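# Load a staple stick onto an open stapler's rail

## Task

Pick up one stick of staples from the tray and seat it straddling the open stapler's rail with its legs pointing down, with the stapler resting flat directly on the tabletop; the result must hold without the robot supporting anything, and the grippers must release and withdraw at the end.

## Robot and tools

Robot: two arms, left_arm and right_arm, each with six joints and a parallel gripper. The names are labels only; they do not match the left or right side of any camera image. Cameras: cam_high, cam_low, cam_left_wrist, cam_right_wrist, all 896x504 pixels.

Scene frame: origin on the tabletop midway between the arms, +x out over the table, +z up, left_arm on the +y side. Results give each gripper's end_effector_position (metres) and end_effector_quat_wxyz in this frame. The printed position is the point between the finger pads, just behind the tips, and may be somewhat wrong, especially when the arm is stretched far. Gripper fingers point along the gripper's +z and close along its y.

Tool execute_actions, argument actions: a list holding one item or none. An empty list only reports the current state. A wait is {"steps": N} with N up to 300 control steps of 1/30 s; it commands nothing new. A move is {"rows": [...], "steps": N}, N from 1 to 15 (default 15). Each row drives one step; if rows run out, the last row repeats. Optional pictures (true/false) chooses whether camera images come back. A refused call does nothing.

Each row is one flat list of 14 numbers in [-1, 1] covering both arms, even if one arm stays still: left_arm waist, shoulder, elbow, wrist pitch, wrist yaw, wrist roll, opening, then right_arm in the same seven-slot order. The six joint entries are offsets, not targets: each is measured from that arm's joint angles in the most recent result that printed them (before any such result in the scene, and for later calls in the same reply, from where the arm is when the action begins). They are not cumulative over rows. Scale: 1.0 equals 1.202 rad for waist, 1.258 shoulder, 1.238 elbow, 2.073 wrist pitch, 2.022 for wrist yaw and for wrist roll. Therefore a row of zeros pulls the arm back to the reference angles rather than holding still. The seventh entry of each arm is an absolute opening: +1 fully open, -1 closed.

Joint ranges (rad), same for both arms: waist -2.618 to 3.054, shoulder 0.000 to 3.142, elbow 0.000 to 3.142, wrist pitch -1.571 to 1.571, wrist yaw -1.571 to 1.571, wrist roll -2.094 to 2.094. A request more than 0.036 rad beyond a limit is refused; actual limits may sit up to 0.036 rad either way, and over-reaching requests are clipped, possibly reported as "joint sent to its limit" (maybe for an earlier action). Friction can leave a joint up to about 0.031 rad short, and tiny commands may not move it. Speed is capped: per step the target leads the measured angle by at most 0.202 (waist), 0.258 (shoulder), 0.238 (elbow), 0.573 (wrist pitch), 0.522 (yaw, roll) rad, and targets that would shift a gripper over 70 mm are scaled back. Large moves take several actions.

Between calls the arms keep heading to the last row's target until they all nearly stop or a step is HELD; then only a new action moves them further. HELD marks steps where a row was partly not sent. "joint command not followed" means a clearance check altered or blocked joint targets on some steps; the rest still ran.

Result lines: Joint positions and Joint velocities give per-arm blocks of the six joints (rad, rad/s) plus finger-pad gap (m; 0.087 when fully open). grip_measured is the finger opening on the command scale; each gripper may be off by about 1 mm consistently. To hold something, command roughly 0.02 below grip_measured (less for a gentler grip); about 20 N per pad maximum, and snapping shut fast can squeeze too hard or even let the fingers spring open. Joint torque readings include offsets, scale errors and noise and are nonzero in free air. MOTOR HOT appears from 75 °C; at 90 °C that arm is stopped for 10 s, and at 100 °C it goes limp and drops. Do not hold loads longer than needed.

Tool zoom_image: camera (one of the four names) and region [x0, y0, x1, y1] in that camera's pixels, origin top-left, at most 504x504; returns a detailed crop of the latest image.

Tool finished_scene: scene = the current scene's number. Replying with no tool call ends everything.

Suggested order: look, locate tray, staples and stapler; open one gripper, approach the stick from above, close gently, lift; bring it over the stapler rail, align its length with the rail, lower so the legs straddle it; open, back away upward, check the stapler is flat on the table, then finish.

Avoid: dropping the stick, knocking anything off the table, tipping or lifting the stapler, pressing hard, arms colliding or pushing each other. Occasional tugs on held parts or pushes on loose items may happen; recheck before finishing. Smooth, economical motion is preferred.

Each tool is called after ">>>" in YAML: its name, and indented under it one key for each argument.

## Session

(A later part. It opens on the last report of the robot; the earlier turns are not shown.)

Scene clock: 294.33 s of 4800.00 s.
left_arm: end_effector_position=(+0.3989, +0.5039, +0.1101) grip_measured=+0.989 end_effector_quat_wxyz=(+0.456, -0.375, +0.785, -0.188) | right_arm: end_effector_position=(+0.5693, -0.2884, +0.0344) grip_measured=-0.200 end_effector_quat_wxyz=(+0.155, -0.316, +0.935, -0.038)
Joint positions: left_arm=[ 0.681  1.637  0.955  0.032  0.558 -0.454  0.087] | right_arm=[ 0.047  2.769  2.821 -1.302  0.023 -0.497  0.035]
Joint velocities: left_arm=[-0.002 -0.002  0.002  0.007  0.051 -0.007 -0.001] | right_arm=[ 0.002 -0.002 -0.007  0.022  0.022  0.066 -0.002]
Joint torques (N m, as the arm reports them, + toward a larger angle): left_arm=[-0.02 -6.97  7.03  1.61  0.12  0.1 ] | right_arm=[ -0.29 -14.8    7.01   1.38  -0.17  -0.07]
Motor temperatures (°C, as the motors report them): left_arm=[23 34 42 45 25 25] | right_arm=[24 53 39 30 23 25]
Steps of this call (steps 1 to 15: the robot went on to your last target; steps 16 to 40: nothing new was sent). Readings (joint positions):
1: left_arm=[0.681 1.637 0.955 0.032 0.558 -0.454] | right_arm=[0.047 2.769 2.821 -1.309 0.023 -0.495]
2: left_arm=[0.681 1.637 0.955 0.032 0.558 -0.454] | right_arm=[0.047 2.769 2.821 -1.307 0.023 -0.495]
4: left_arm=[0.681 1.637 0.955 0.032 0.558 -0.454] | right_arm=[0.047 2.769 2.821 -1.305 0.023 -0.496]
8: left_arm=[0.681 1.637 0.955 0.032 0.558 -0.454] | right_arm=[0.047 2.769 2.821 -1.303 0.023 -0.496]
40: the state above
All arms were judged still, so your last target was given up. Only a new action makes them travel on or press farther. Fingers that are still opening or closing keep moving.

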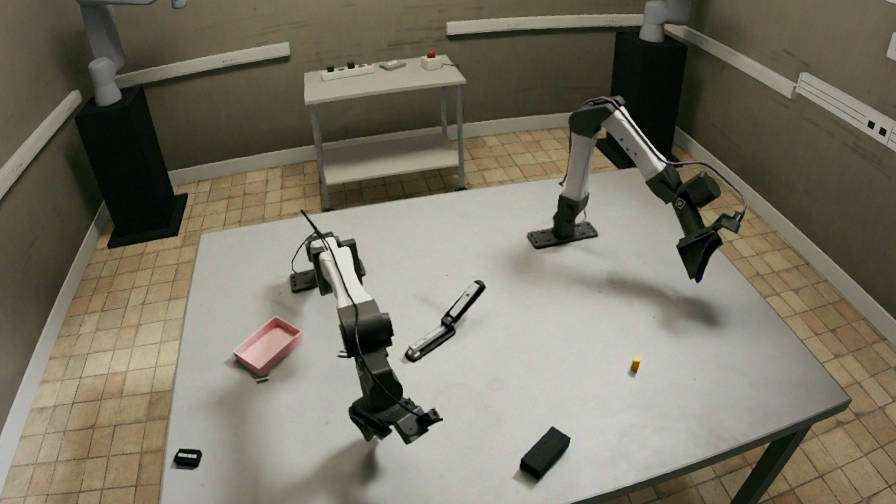

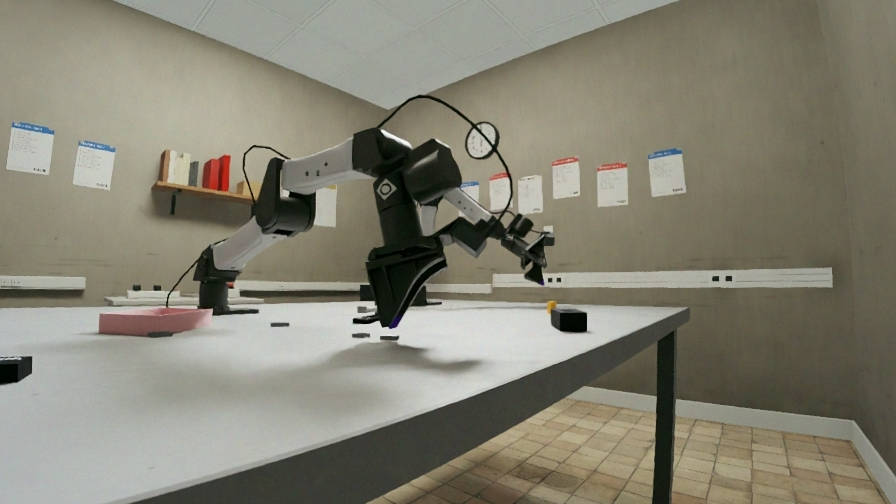

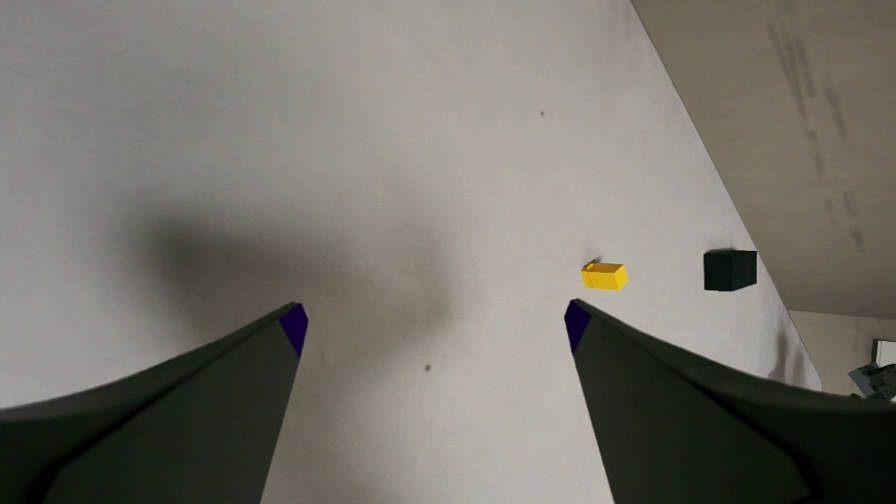

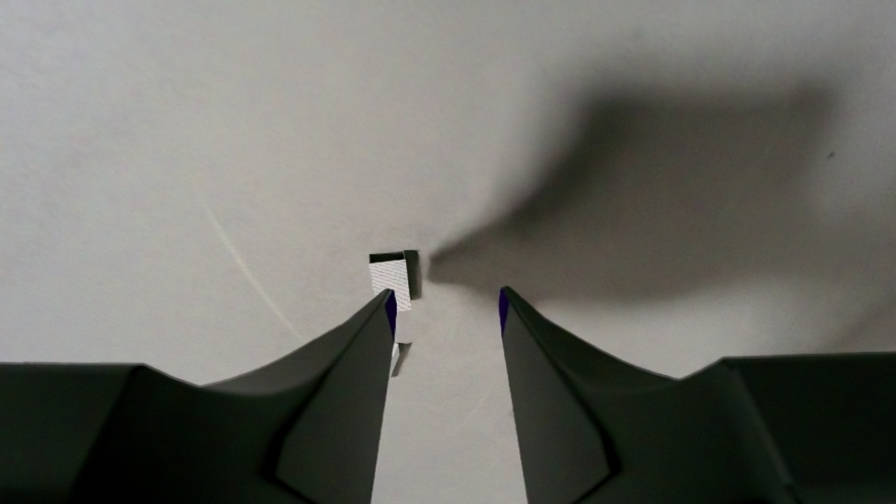

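>>> execute_actions:
  actions:
    - {"rows":[[0,0,0,0,0,0,1,0.026,0,0,-0.04,0,0,-0.2]],"steps":15}
  pictures: false

>>> execute_actions:
  actions:
    - {"steps":30}

Scene clock: 301.73 s of 4800.00 s.
left_arm: end_effector_position=(+0.3989, +0.5039, +0.1101) grip_measured=+0.989 end_effector_quat_wxyz=(+0.456, -0.375, +0.785, -0.188) | right_arm: end_effector_position=(+0.5511, -0.2752, +0.0321) grip_measured=-0.200 end_effector_quat_wxyz=(+0.124, -0.332, +0.935, -0.031)
Joint positions: left_arm=[ 0.681  1.637  0.955  0.032  0.558 -0.454  0.087] | right_arm=[ 0.077  2.769  2.821 -1.368  0.023 -0.497  0.035]
Joint velocities: left_arm=[-0.002  0.032 -0.012 -0.051  0.007  0.022  0.001] | right_arm=[ 0.017 -0.012 -0.007 -0.007  0.022 -0.007  0.   ]
Joint torques (N m, as the arm reports them, + toward a larger angle): left_arm=[ 0.03 -6.94  7.    1.6   0.14  0.07] | right_arm=[ -0.18 -13.95   6.89   0.82  -0.18   0.03]
Motor temperatures (°C, as the motors report them): left_arm=[23 34 42 45 25 25] | right_arm=[24 56 39 30 23 25]
Steps of this call (steps 1 to 90: nothing new was sent; then 3.90 s passed at rest; steps 91 to 105: all 15 steps of this action). Readings (joint positions):
91: left_arm=[0.681 1.637 0.955 0.032 0.558 -0.454] | right_arm=[0.049 2.769 2.821 -1.308 0.023 -0.497]
92: left_arm=[0.681 1.637 0.955 0.032 0.558 -0.454] | right_arm=[0.051 2.769 2.821 -1.319 0.023 -0.497]
94: left_arm=[0.681 1.637 0.955 0.032 0.558 -0.454] | right_arm=[0.059 2.769 2.821 -1.339 0.023 -0.497]
98: left_arm=[0.681 1.637 0.955 0.032 0.558 -0.454] | right_arm=[0.075 2.769 2.821 -1.358 0.023 -0.497]
105: the state above

Scene clock: 302.73 s of 4800.00 s.
left_arm: end_effector_position=(+0.3989, +0.5039, +0.1101) grip_measured=+0.989 end_effector_quat_wxyz=(+0.456, -0.375, +0.785, -0.188) | right_arm: end_effector_position=(+0.5508, -0.2753, +0.0320) grip_measured=-0.200 end_effector_quat_wxyz=(+0.123, -0.332, +0.935, -0.031)
Joint positions: left_arm=[ 0.681  1.637  0.955  0.032  0.558 -0.454  0.087] | right_arm=[ 0.077  2.769  2.821 -1.369  0.023 -0.497  0.035]
Joint velocities: left_arm=[-0.002  0.002  0.002 -0.007 -0.007  0.037  0.   ] | right_arm=[-0.007 -0.012 -0.017 -0.051  0.022  0.051 -0.   ]
Joint torques (N m, as the arm reports them, + toward a larger angle): left_arm=[-0.02 -6.93  6.93  1.61  0.12  0.1 ] | right_arm=[ -0.15 -13.92   6.88   0.81  -0.18   0.03]
Motor temperatures (°C, as the motors report them): left_arm=[23 34 42 45 25 25] | right_arm=[24 56 39 30 23 25]
Steps of this call (steps 1 to 15: the robot went on to your last target; steps 16 to 30: nothing new was sent). Readings (joint positions):
1: left_arm=[0.681 1.637 0.955 0.032 0.558 -0.454] | right_arm=[0.077 2.769 2.821 -1.368 0.023 -0.497]
2: left_arm=[0.681 1.637 0.955 0.032 0.558 -0.454] | right_arm=[0.077 2.769 2.821 -1.368 0.023 -0.497]
4: left_arm=[0.681 1.637 0.955 0.032 0.558 -0.454] | right_arm=[0.077 2.769 2.821 -1.369 0.023 -0.497]
8: left_arm=[0.681 1.637 0.955 0.032 0.558 -0.454] | right_arm=[0.077 2.769 2.821 -1.369 0.023 -0.497]
30: the state above
All arms were judged still, so your last target was given up. Only a new action makes them travel on or press farther. Fingers that are still opening or closing keep moving.

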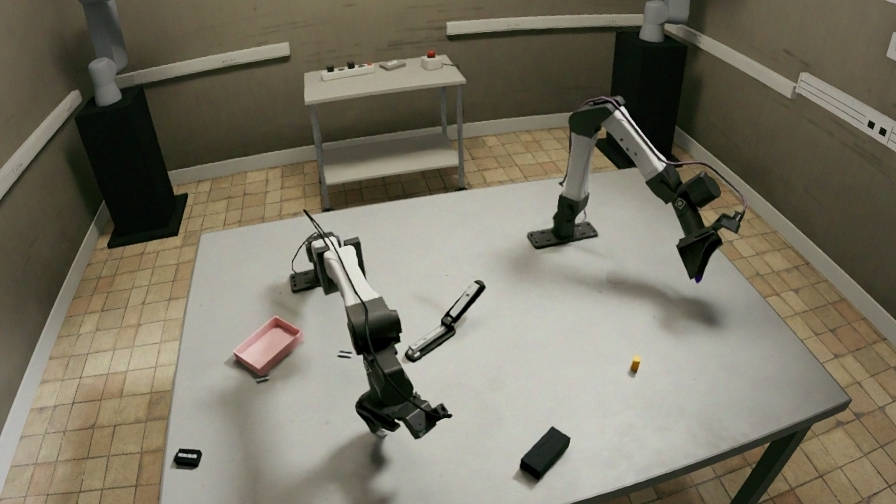

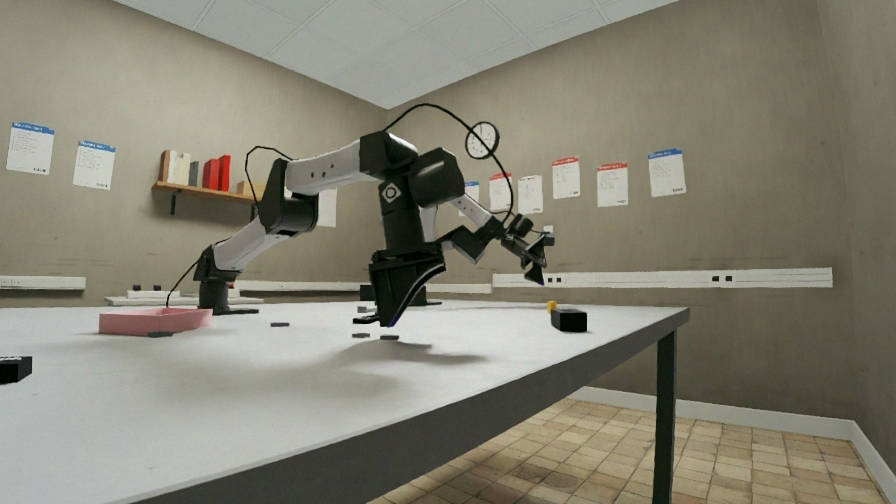

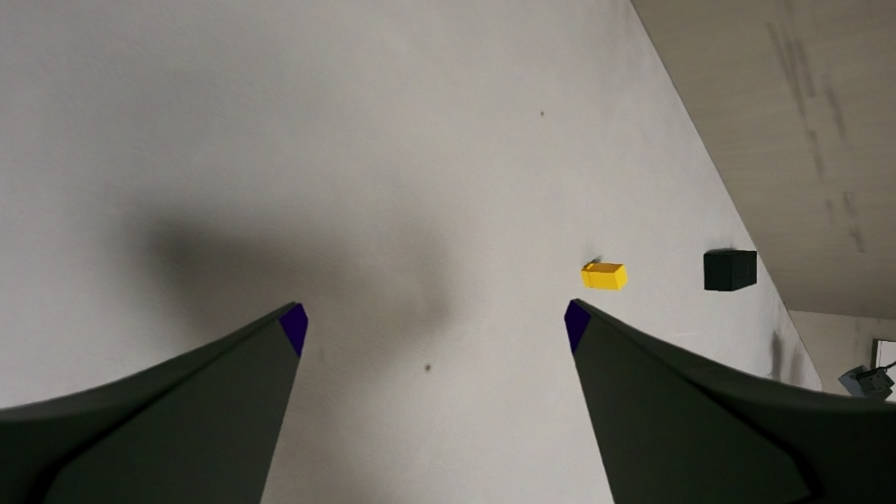

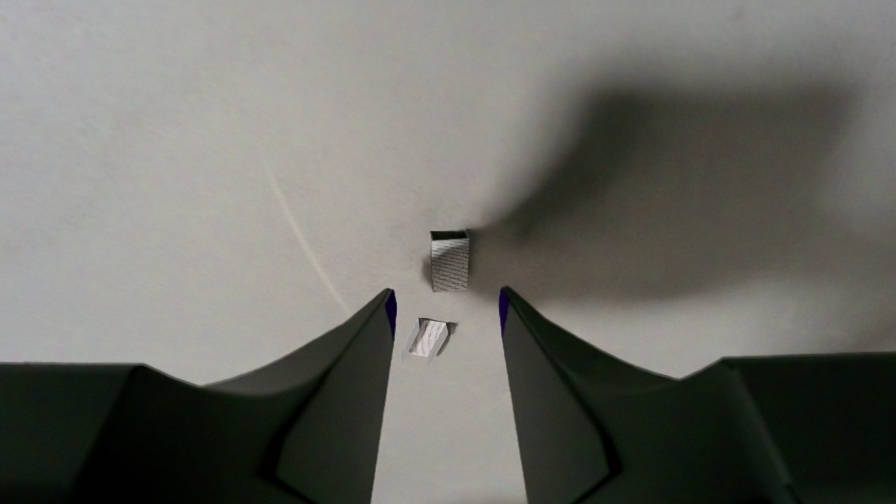

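Centered. Descend.

>>> execute_actions:
  actions:
    - {"rows":[[0,0,0,0,0,0,1,0,0.03,0,0.03,0,0,-0.4]],"steps":15}
  pictures: false

>>> execute_actions:
  actions:
    - {"steps":30}

Scene clock: 308.90 s of 4800.00 s.
left_arm: end_effector_position=(+0.3989, +0.5039, +0.1101) grip_measured=+0.989 end_effector_quat_wxyz=(+0.456, -0.375, +0.785, -0.188) | right_arm: end_effector_position=(+0.5576, -0.2740, +0.0183) grip_measured=-0.400 end_effector_quat_wxyz=(+0.128, -0.331, +0.934, -0.031)
Joint positions: left_arm=[ 0.681  1.637  0.955  0.032  0.558 -0.454  0.087] | right_arm=[ 0.077  2.797  2.821 -1.331  0.023 -0.497  0.026]
Joint velocities: left_arm=[-0.017  0.002 -0.002  0.037  0.022 -0.007 -0.   ] | right_arm=[ 0.002 -0.007 -0.022 -0.037  0.022 -0.037 -0.001]
Joint torques (N m, as the arm reports them, + toward a larger angle): left_arm=[ 0.   -6.88  7.01  1.61  0.13  0.1 ] | right_arm=[ -0.26 -13.25   6.98   1.3   -0.18   0.03]
Motor temperatures (°C, as the motors report them): left_arm=[23 34 42 45 25 25] | right_arm=[24 57 39 29 23 25]
Steps of this call (steps 1 to 90: nothing new was sent; then 2.67 s passed at rest; steps 91 to 105: all 15 steps of this action). Readings (joint positions):
91: left_arm=[0.681 1.637 0.955 0.032 0.558 -0.454] | right_arm=[0.077 2.771 2.821 -1.366 0.023 -0.497]
92: left_arm=[0.681 1.637 0.955 0.032 0.558 -0.454] | right_arm=[0.077 2.773 2.821 -1.357 0.023 -0.497]
94: left_arm=[0.681 1.637 0.955 0.032 0.558 -0.454] | right_arm=[0.077 2.783 2.821 -1.345 0.023 -0.497]
98: left_arm=[0.681 1.637 0.955 0.032 0.558 -0.454] | right_arm=[0.077 2.797 2.821 -1.336 0.023 -0.497]
105: the state above

Scene clock: 309.90 s of 4800.00 s.
left_arm: end_effector_position=(+0.3989, +0.5039, +0.1101) grip_measured=+0.989 end_effector_quat_wxyz=(+0.456, -0.375, +0.785, -0.188) | right_arm: end_effector_position=(+0.5576, -0.2740, +0.0183) grip_measured=-0.400 end_effector_quat_wxyz=(+0.128, -0.331, +0.934, -0.031)
Joint positions: left_arm=[ 0.681  1.637  0.955  0.032  0.558 -0.454  0.087] | right_arm=[ 0.077  2.797  2.821 -1.331  0.023 -0.497  0.026]
Joint velocities: left_arm=[-0.012 -0.007 -0.002  0.022  0.066  0.022 -0.   ] | right_arm=[-0.012 -0.012  0.002 -0.125  0.051  0.066 -0.   ]
Joint torques (N m, as the arm reports them, + toward a larger angle): left_arm=[ 0.03 -6.96  6.98  1.59  0.12  0.09] | right_arm=[ -0.29 -13.36   6.97   1.28  -0.17   0.03]
Motor temperatures (°C, as the motors report them): left_arm=[23 34 42 45 25 25] | right_arm=[24 57 39 29 23 25]
Steps of this call (steps 1 to 15: the robot went on to your last target; steps 16 to 30: nothing new was sent). Readings (joint positions):
1: left_arm=[0.681 1.637 0.955 0.032 0.558 -0.454] | right_arm=[0.077 2.797 2.821 -1.331 0.023 -0.497]
2: left_arm=[0.681 1.637 0.955 0.032 0.558 -0.454] | right_arm=[0.077 2.797 2.821 -1.331 0.023 -0.497]
4: left_arm=[0.681 1.637 0.955 0.032 0.558 -0.454] | right_arm=[0.077 2.797 2.821 -1.331 0.023 -0.497]
8: left_arm=[0.681 1.637 0.955 0.032 0.558 -0.454] | right_arm=[0.077 2.797 2.821 -1.331 0.023 -0.497]
30: the state above
All arms were judged still, so your last target was given up. Only a new action makes them travel on or press farther. Fingers that are still opening or closing keep moving.

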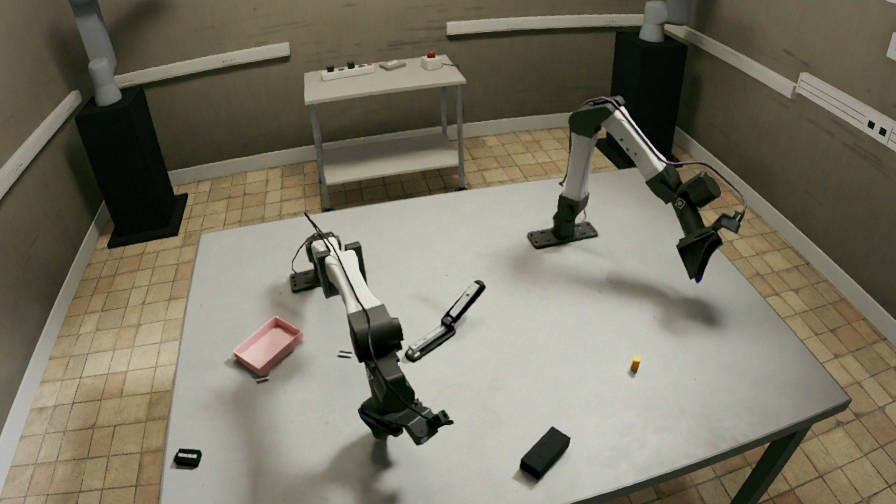

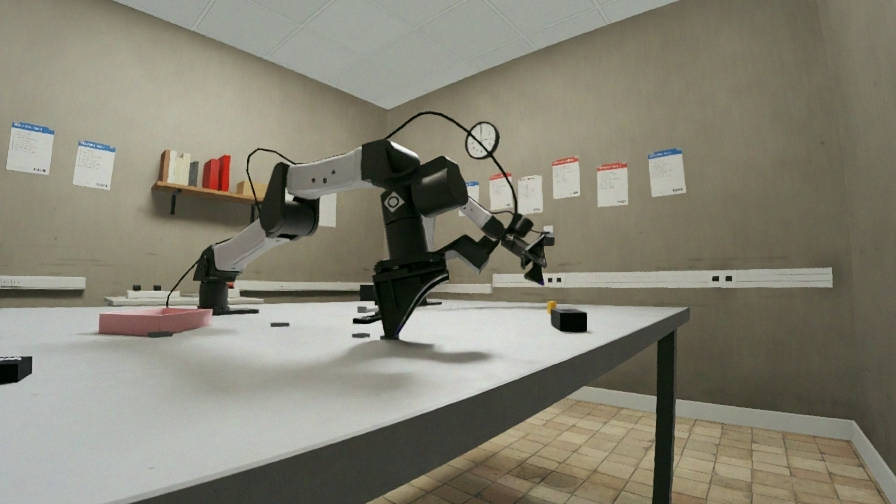

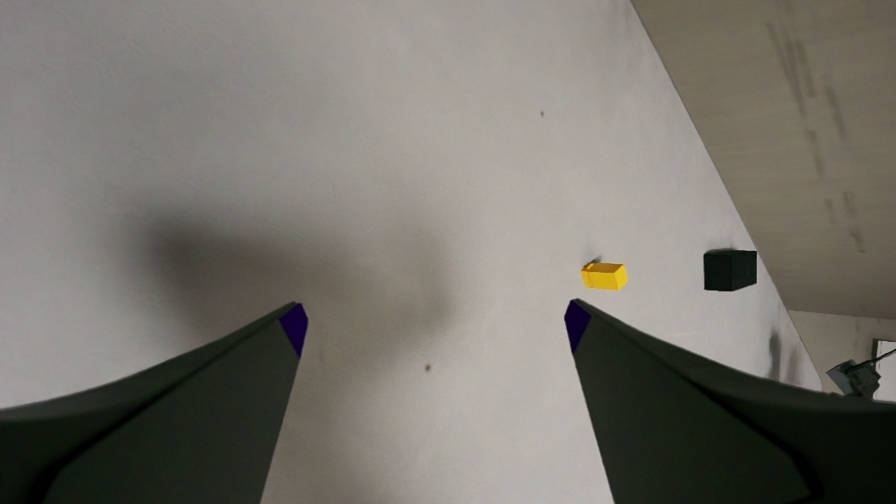

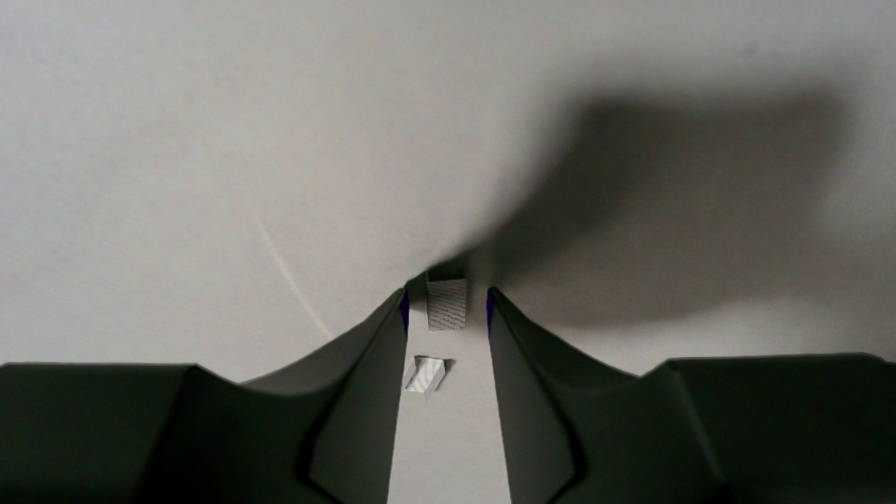

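>>> execute_actions:
  actions:
    - {"rows":[[0,0,0,0,0,0,1,0,0.012,0,0,0,0,-0.48],[0,0,0,0,0,0,1,0,0.012,0,0,0,0,-0.55],[0,0,0,0,0,0,1,0,0.012,0,0,0,0,-0.62],[0,0,0,0,0,0,1,0,0.012,0,0,0,0,-0.68],[0,0,0,0,0,0,1,0,0.012,0,0,0,0,-0.73],[0,0,0,0,0,0,1,0,0.012,0,0,0,0,-0.77]],"steps":15}
  pictures: false

>>> execute_actions:
  actions:
    - {"rows":[[0,0,0,0,0,0,1,0,-0.12,0,0,0,0,-0.77]],"steps":15}
  pictures: false

>>> execute_actions:
  actions:
    - {"steps":30}

Scene clock: 318.27 s of 4800.00 s.
left_arm: end_effector_position=(+0.3989, +0.5039, +0.1101) grip_measured=+0.989 end_effector_quat_wxyz=(+0.456, -0.375, +0.785, -0.188) | right_arm: end_effector_position=(+0.5576, -0.2740, +0.0183) grip_measured=-0.748 end_effector_quat_wxyz=(+0.128, -0.331, +0.934, -0.031)
Joint positions: left_arm=[ 0.681  1.637  0.955  0.032  0.558 -0.454  0.087] | right_arm=[ 0.077  2.797  2.821 -1.331  0.023 -0.497  0.011]
Joint velocities: left_arm=[-0.002 -0.002  0.007 -0.022 -0.007 -0.037 -0.   ] | right_arm=[ 0.007 -0.002 -0.002 -0.037 -0.007 -0.051  0.   ]
Joint torques (N m, as the arm reports them, + toward a larger angle): left_arm=[ 0.04 -6.99  7.04  1.59  0.12  0.09] | right_arm=[ -0.3  -12.88   6.96   1.01  -0.18   0.03]
Motor temperatures (°C, as the motors report them): left_arm=[23 34 42 45 25 25] | right_arm=[24 57 39 29 23 25]
Steps of this call (steps 1 to 90: nothing new was sent; then 4.87 s passed at rest; steps 91 to 105: all 15 steps of this action). Readings (joint positions):
91: left_arm=[0.681 1.637 0.955 0.032 0.558 -0.454] | right_arm=[0.077 2.797 2.821 -1.331 0.023 -0.497]
92: left_arm=[0.681 1.637 0.955 0.032 0.558 -0.454] | right_arm=[0.077 2.797 2.821 -1.331 0.023 -0.497]
94: left_arm=[0.681 1.637 0.955 0.032 0.558 -0.454] | right_arm=[0.077 2.797 2.821 -1.331 0.023 -0.497]
98: left_arm=[0.681 1.637 0.955 0.032 0.558 -0.454] | right_arm=[0.077 2.797 2.821 -1.331 0.023 -0.497]
105: the state above

Scene clock: 318.77 s of 4800.00 s.
left_arm: end_effector_position=(+0.3989, +0.5039, +0.1101) grip_measured=+0.989 end_effector_quat_wxyz=(+0.456, -0.375, +0.785, -0.188) | right_arm: end_effector_position=(+0.5637, -0.2728, +0.0976) grip_measured=-0.748 end_effector_quat_wxyz=(+0.197, -0.327, +0.923, -0.042)
Joint positions: left_arm=[ 0.681  1.637  0.955  0.032  0.558 -0.454  0.087] | right_arm=[ 0.077  2.642  2.813 -1.336  0.023 -0.497  0.011]
Joint velocities: left_arm=[ 0.007 -0.022  0.012 -0.022 -0.11  -0.037 -0.001] | right_arm=[-0.007 -0.012  0.002  0.022 -0.051 -0.11   0.   ]
Joint torques (N m, as the arm reports them, + toward a larger angle): left_arm=[-0.03 -6.88  7.    1.6   0.14  0.09] | right_arm=[ -0.3  -13.13   7.54   1.35  -0.17   0.03]
Motor temperatures (°C, as the motors report them): left_arm=[23 34 42 45 25 25] | right_arm=[24 57 39 29 23 25]
Steps of this call (steps 1 to 15: all 15 steps of this action). Readings (joint positions):
1: left_arm=[0.681 1.637 0.955 0.032 0.558 -0.454] | right_arm=[0.077 2.787 2.818 -1.332 0.023 -0.497]
2: left_arm=[0.681 1.637 0.955 0.032 0.558 -0.454] | right_arm=[0.077 2.774 2.813 -1.337 0.023 -0.497]
4: left_arm=[0.681 1.637 0.955 0.032 0.558 -0.454] | right_arm=[0.077 2.731 2.813 -1.339 0.023 -0.497]
8: left_arm=[0.681 1.637 0.955 0.032 0.558 -0.454] | right_arm=[0.077 2.651 2.813 -1.337 0.023 -0.497]
15: the state above

Scene clock: 319.77 s of 4800.00 s.
left_arm: end_effector_position=(+0.3989, +0.5039, +0.1101) grip_measured=+0.989 end_effector_quat_wxyz=(+0.456, -0.375, +0.785, -0.188) | right_arm: end_effector_position=(+0.5637, -0.2728, +0.0976) grip_measured=-0.748 end_effector_quat_wxyz=(+0.197, -0.327, +0.923, -0.042)
Joint positions: left_arm=[ 0.681  1.637  0.955  0.032  0.558 -0.454  0.087] | right_arm=[ 0.077  2.642  2.813 -1.336  0.023 -0.497  0.011]
Joint velocities: left_arm=[-0.007 -0.002 -0.007  0.007 -0.051 -0.066  0.   ] | right_arm=[-0.012 -0.017 -0.002  0.007 -0.037  0.007  0.   ]
Joint torques (N m, as the arm reports them, + toward a larger angle): left_arm=[ 0.08 -6.97  6.93  1.6   0.11  0.09] | right_arm=[ -0.3  -13.11   7.54   1.35  -0.18   0.03]
Motor temperatures (°C, as the motors report them): left_arm=[23 34 42 45 25 25] | right_arm=[24 57 39 29 23 25]
Steps of this call (steps 1 to 15: the robot went on to your last target; steps 16 to 30: nothing new was sent). Readings (joint positions):
1: left_arm=[0.681 1.637 0.955 0.032 0.558 -0.454] | right_arm=[0.077 2.642 2.813 -1.336 0.023 -0.497]
2: left_arm=[0.681 1.637 0.955 0.032 0.558 -0.454] | right_arm=[0.077 2.642 2.813 -1.336 0.023 -0.497]
4: left_arm=[0.681 1.637 0.955 0.032 0.558 -0.454] | right_arm=[0.077 2.642 2.813 -1.336 0.023 -0.497]
8: left_arm=[0.681 1.637 0.955 0.032 0.558 -0.454] | right_arm=[0.077 2.642 2.813 -1.336 0.023 -0.497]
30: the state above
All arms were judged still, so your last target was given up. Only a new action makes them travel on or press farther. Fingers that are still opening or closing keep moving.

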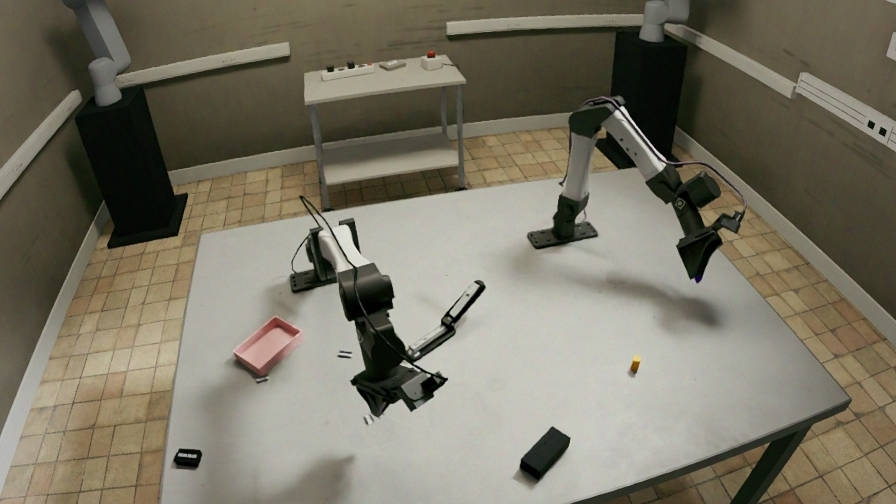

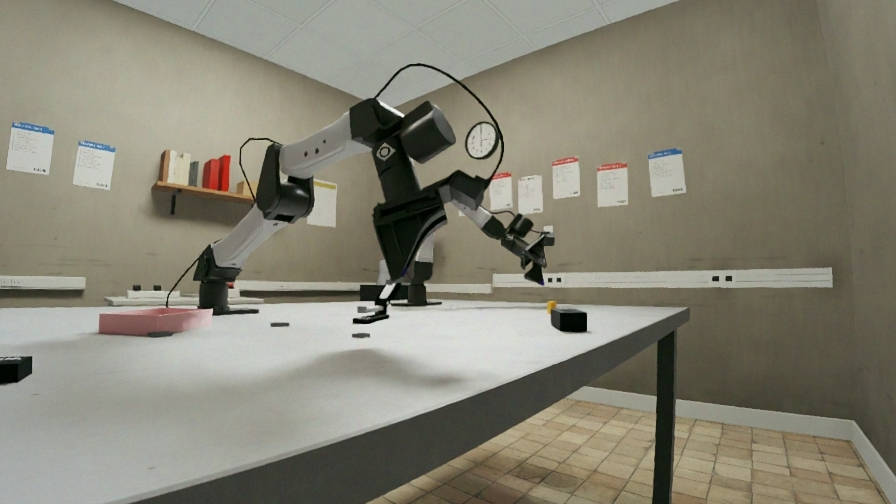

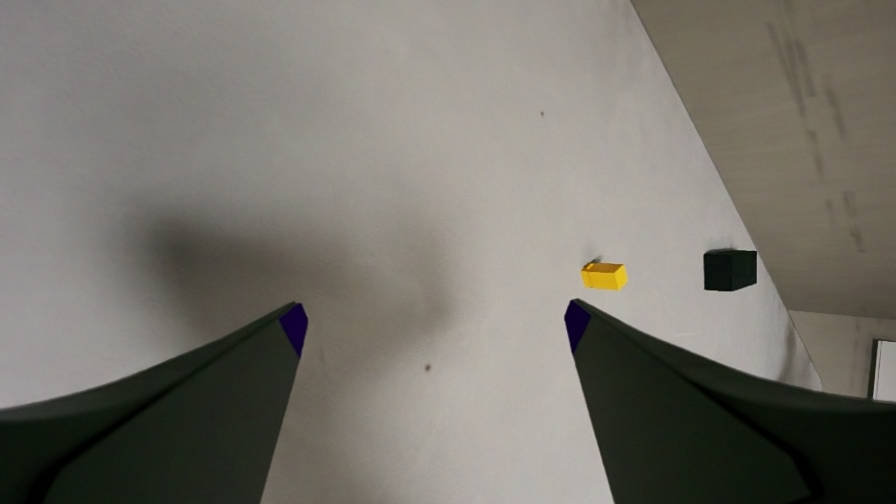

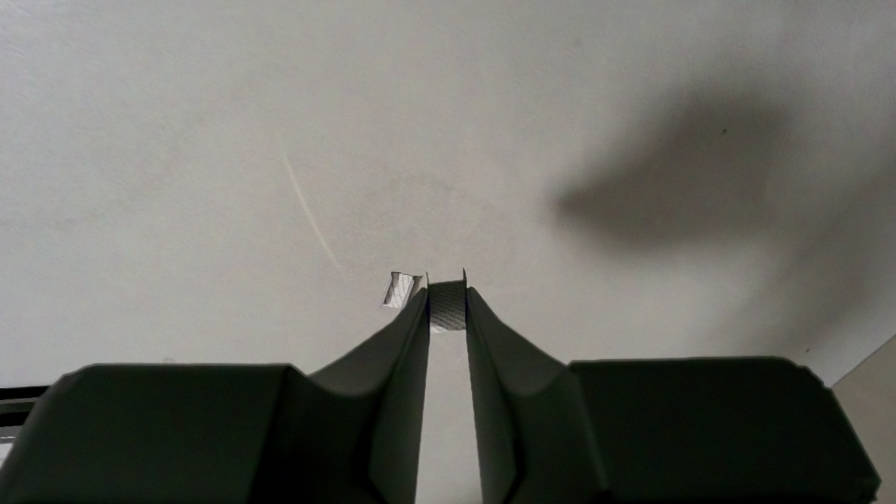

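>>> execute_actions:
  actions:
    - {"rows":[[0,0,0,0,0,0,1,0.27,-0.51,-0.86,0,0,-0.58,-0.77]],"steps":15}
  pictures: false

>>> execute_actions:
  actions:
    - {"steps":70}

Scene clock: 333.97 s of 4800.00 s.
left_arm: end_effector_position=(+0.3989, +0.5039, +0.1101) grip_measured=+0.989 end_effector_quat_wxyz=(+0.456, -0.375, +0.785, -0.188) | right_arm: end_effector_position=(+0.3903, -0.1786, +0.1520) grip_measured=-0.749 end_effector_quat_wxyz=(-0.070, +0.853, -0.516, +0.042)
Joint positions: left_arm=[ 0.681  1.637  0.955  0.032  0.558 -0.454  0.087] | right_arm=[ 0.434  1.953  1.872 -1.327  0.009 -1.51   0.011]
Joint velocities: left_arm=[ 0.007 -0.002 -0.012  0.022 -0.007  0.007  0.   ] | right_arm=[-0.325 -0.002 -1.404 -0.051  0.007 -1.077 -0.   ]
Joint torques (N m, as the arm reports them, + toward a larger angle): left_arm=[-0.05 -7.05  6.9   1.59  0.1   0.08] | right_arm=[-1.39 -5.52  3.62  0.77 -0.11 -0.04]
Motor temperatures (°C, as the motors report them): left_arm=[23 34 42 45 25 25] | right_arm=[24 58 39 30 23 25]
Steps of this call (steps 1 to 90: nothing new was sent; then 10.70 s passed at rest; steps 91 to 105: all 15 steps of this action). Readings (joint positions):
91: left_arm=[0.681 1.637 0.955 0.032 0.558 -0.454] | right_arm=[0.086 2.620 2.777 -1.327 0.027 -0.546]
92: left_arm=[0.681 1.637 0.955 0.032 0.558 -0.454] | right_arm=[0.100 2.585 2.717 -1.327 0.031 -0.607]
94: left_arm=[0.681 1.637 0.955 0.032 0.558 -0.454] | right_arm=[0.154 2.504 2.607 -1.330 0.034 -0.730]
98: left_arm=[0.681 1.637 0.955 0.032 0.558 -0.454] | right_arm=[0.322 2.298 2.369 -1.319 0.033 -1.010]
105: the state above

Scene clock: 336.30 s of 4800.00 s.
left_arm: end_effector_position=(+0.3989, +0.5039, +0.1101) grip_measured=+0.989 end_effector_quat_wxyz=(+0.456, -0.375, +0.785, -0.188) | right_arm: end_effector_position=(+0.3768, -0.2026, +0.0977) grip_measured=-0.749 end_effector_quat_wxyz=(+0.016, +0.885, -0.465, +0.001)
Joint positions: left_arm=[ 0.681  1.637  0.955  0.032  0.558 -0.454  0.087] | right_arm=[ 0.402  2.015  1.753 -1.335  0.018 -1.661  0.011]
Joint velocities: left_arm=[-0.012  0.002 -0.007  0.037 -0.007  0.007  0.   ] | right_arm=[ 0.022  0.017 -0.022  0.095  0.037 -0.007  0.   ]
Joint torques (N m, as the arm reports them, + toward a larger angle): left_arm=[ 0.05 -6.89  7.04  1.6   0.11  0.1 ] | right_arm=[ -0.36 -10.56   6.18   0.27  -0.17  -0.08]
Motor temperatures (°C, as the motors report them): left_arm=[23 34 42 45 25 25] | right_arm=[24 57 39 29 23 25]
Steps of this call (steps 1 to 30: the robot went on to your last target; steps 31 to 70: nothing new was sent). Readings (joint positions):
1: left_arm=[0.681 1.637 0.955 0.032 0.558 -0.454] | right_arm=[0.423 1.959 1.828 -1.328 0.010 -1.540]
2: left_arm=[0.681 1.637 0.955 0.032 0.558 -0.454] | right_arm=[0.414 1.974 1.795 -1.332 0.013 -1.565]
4: left_arm=[0.681 1.637 0.955 0.032 0.558 -0.454] | right_arm=[0.404 2.004 1.762 -1.335 0.017 -1.600]
8: left_arm=[0.681 1.637 0.955 0.032 0.558 -0.454] | right_arm=[0.402 2.015 1.753 -1.335 0.018 -1.636]
70: the state above
All arms were judged still, so your last target was given up. Only a new action makes them travel on or press farther. Fingers that are still opening or closing keep moving.

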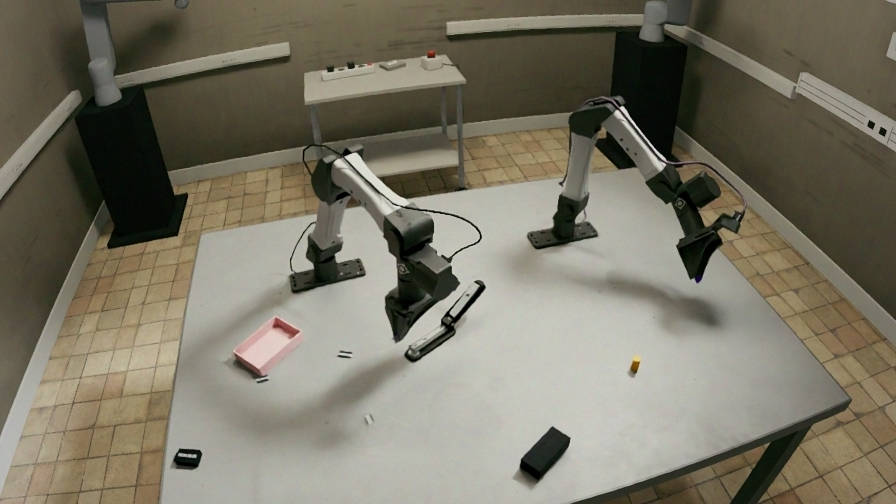

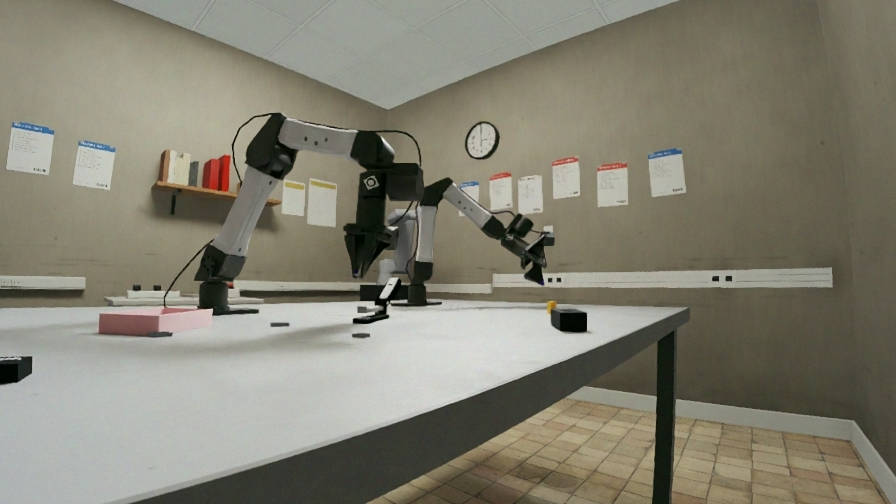

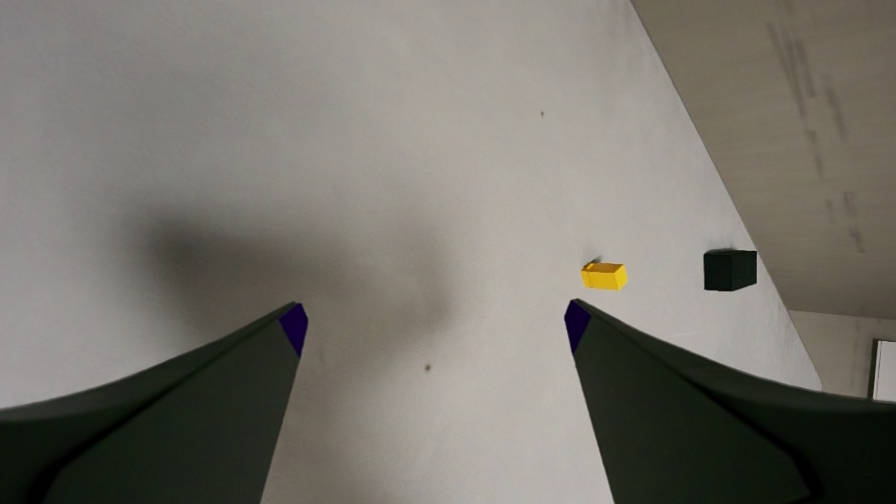

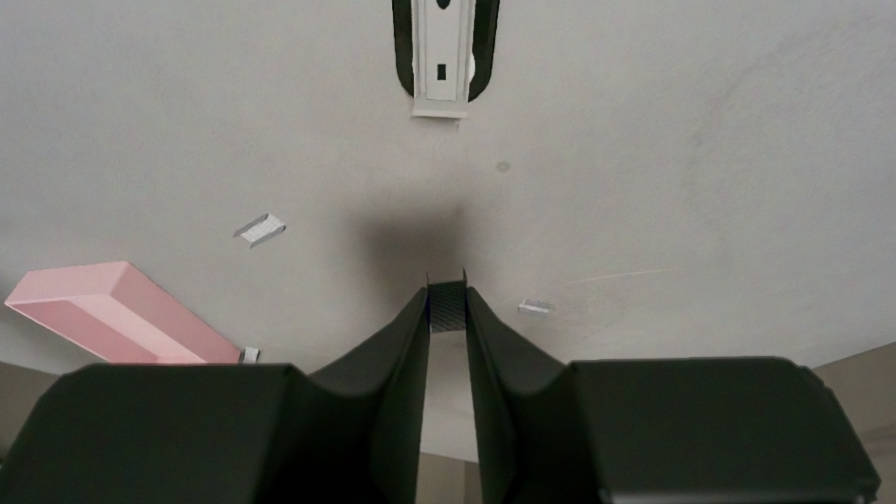

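>>> execute_actions:
  actions:
    - {"rows":[[0,0,0,0,0,0,1,0.125,0,0,0,0,0.08,-0.77]],"steps":15}
  pictures: false

>>> execute_actions:
  actions:
    - {"steps":40}

Scene clock: 344.67 s of 4800.00 s.
left_arm: end_effector_position=(+0.3989, +0.5039, +0.1101) grip_measured=+0.989 end_effector_quat_wxyz=(+0.456, -0.375, +0.785, -0.188) | right_arm: end_effector_position=(+0.3442, -0.1526, +0.0978) grip_measured=-0.749 end_effector_quat_wxyz=(+0.015, +0.887, -0.461, +0.002)
Joint positions: left_arm=[ 0.681  1.637  0.955  0.032  0.558 -0.454  0.087] | right_arm=[ 0.558  2.015  1.753 -1.335  0.015 -1.513  0.011]
Joint velocities: left_arm=[ 0.012  0.007  0.007 -0.051 -0.037  0.037 -0.   ] | right_arm=[-0.007  0.002 -0.002  0.037 -0.007 -0.007 -0.001]
Joint torques (N m, as the arm reports them, + toward a larger angle): left_arm=[ 0.06 -6.92  6.93  1.59  0.13  0.09] | right_arm=[-0.84 -9.45  6.6   0.3  -0.21  0.11]
Motor temperatures (°C, as the motors report them): left_arm=[23 34 42 45 25 25] | right_arm=[24 55 39 29 23 25]
Steps of this call (steps 1 to 90: nothing new was sent; then 4.87 s passed at rest; steps 91 to 105: all 15 steps of this action). Readings (joint positions):
91: left_arm=[0.681 1.637 0.955 0.032 0.558 -0.454] | right_arm=[0.415 2.015 1.753 -1.335 0.024 -1.636]
92: left_arm=[0.681 1.637 0.955 0.032 0.558 -0.454] | right_arm=[0.441 2.015 1.753 -1.335 0.028 -1.610]
94: left_arm=[0.681 1.637 0.955 0.032 0.558 -0.454] | right_arm=[0.512 2.015 1.753 -1.335 0.026 -1.573]
98: left_arm=[0.681 1.637 0.955 0.032 0.558 -0.454] | right_arm=[0.574 2.015 1.753 -1.335 0.015 -1.535]
105: the state above

Scene clock: 346.00 s of 4800.00 s.
left_arm: end_effector_position=(+0.3989, +0.5039, +0.1101) grip_measured=+0.989 end_effector_quat_wxyz=(+0.456, -0.375, +0.785, -0.188) | right_arm: end_effector_position=(+0.3440, -0.1528, +0.0978) grip_measured=-0.749 end_effector_quat_wxyz=(+0.015, +0.886, -0.464, +0.002)
Joint positions: left_arm=[ 0.681  1.637  0.955  0.032  0.558 -0.454  0.087] | right_arm=[ 0.558  2.015  1.753 -1.335  0.015 -1.508  0.011]
Joint velocities: left_arm=[-0.007  0.002 -0.002  0.037  0.022 -0.095 -0.001] | right_arm=[-0.012 -0.002 -0.017 -0.037 -0.051 -0.007  0.   ]
Joint torques (N m, as the arm reports them, + toward a larger angle): left_arm=[-0.02 -6.83  6.99  1.55  0.13  0.1 ] | right_arm=[-0.77 -9.42  6.61  0.3  -0.19  0.12]
Motor temperatures (°C, as the motors report them): left_arm=[23 34 42 45 25 25] | right_arm=[24 55 39 29 23 25]
Steps of this call (steps 1 to 15: the robot went on to your last target; steps 16 to 40: nothing new was sent). Readings (joint positions):
1: left_arm=[0.681 1.637 0.955 0.032 0.558 -0.454] | right_arm=[0.558 2.015 1.753 -1.335 0.015 -1.512]
2: left_arm=[0.681 1.637 0.955 0.032 0.558 -0.454] | right_arm=[0.558 2.015 1.753 -1.335 0.015 -1.511]
4: left_arm=[0.681 1.637 0.955 0.032 0.558 -0.454] | right_arm=[0.558 2.015 1.753 -1.335 0.015 -1.510]
8: left_arm=[0.681 1.637 0.955 0.032 0.558 -0.454] | right_arm=[0.558 2.015 1.753 -1.335 0.015 -1.509]
40: the state above
All arms were judged still, so your last target was given up. Only a new action makes them travel on or press farther. Fingers that are still opening or closing keep moving.

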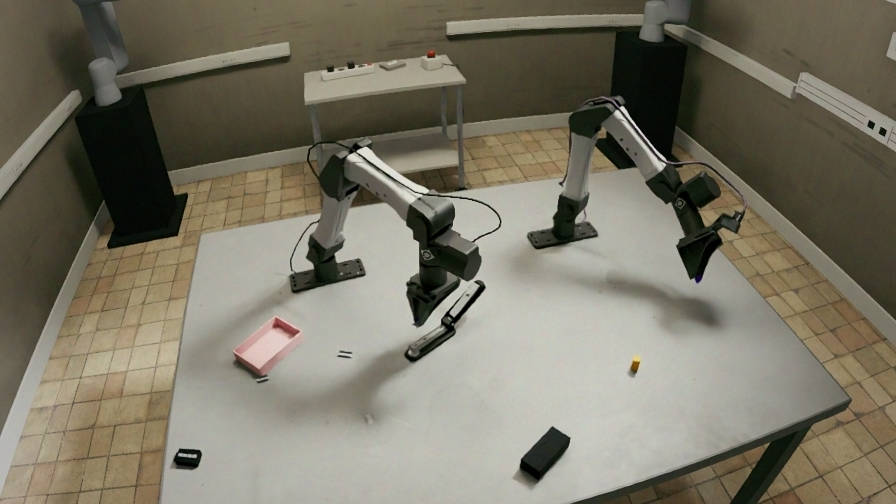

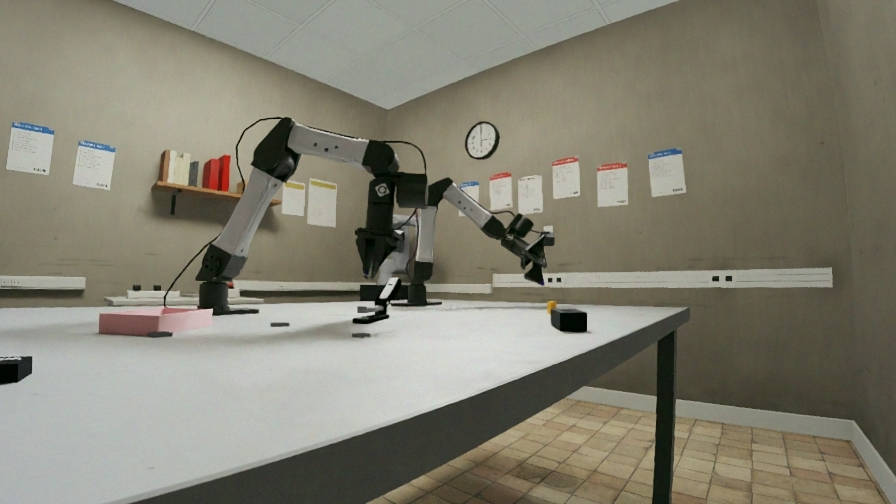

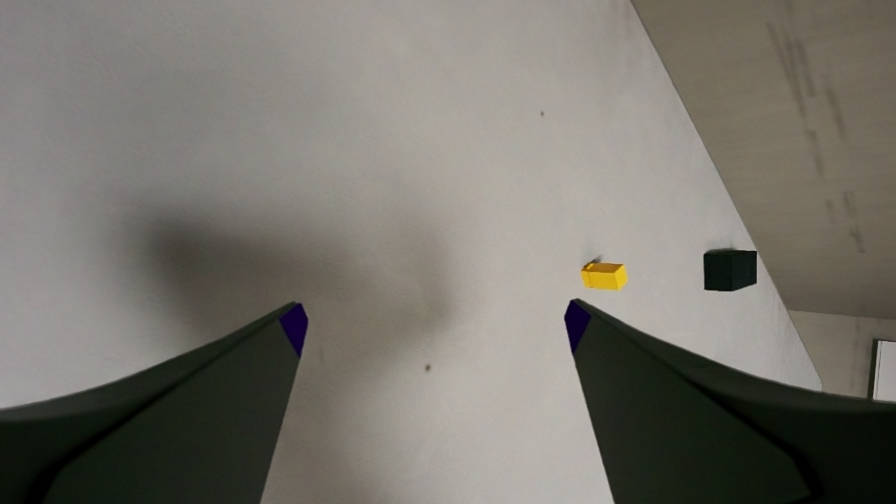

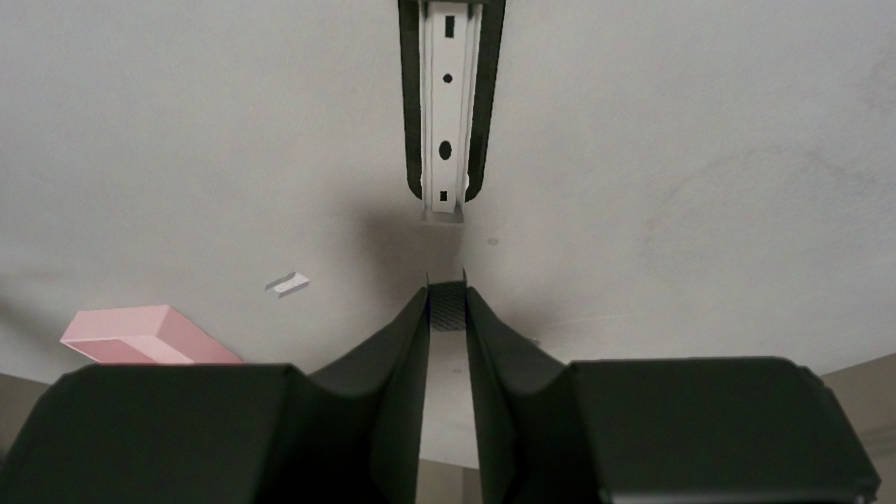

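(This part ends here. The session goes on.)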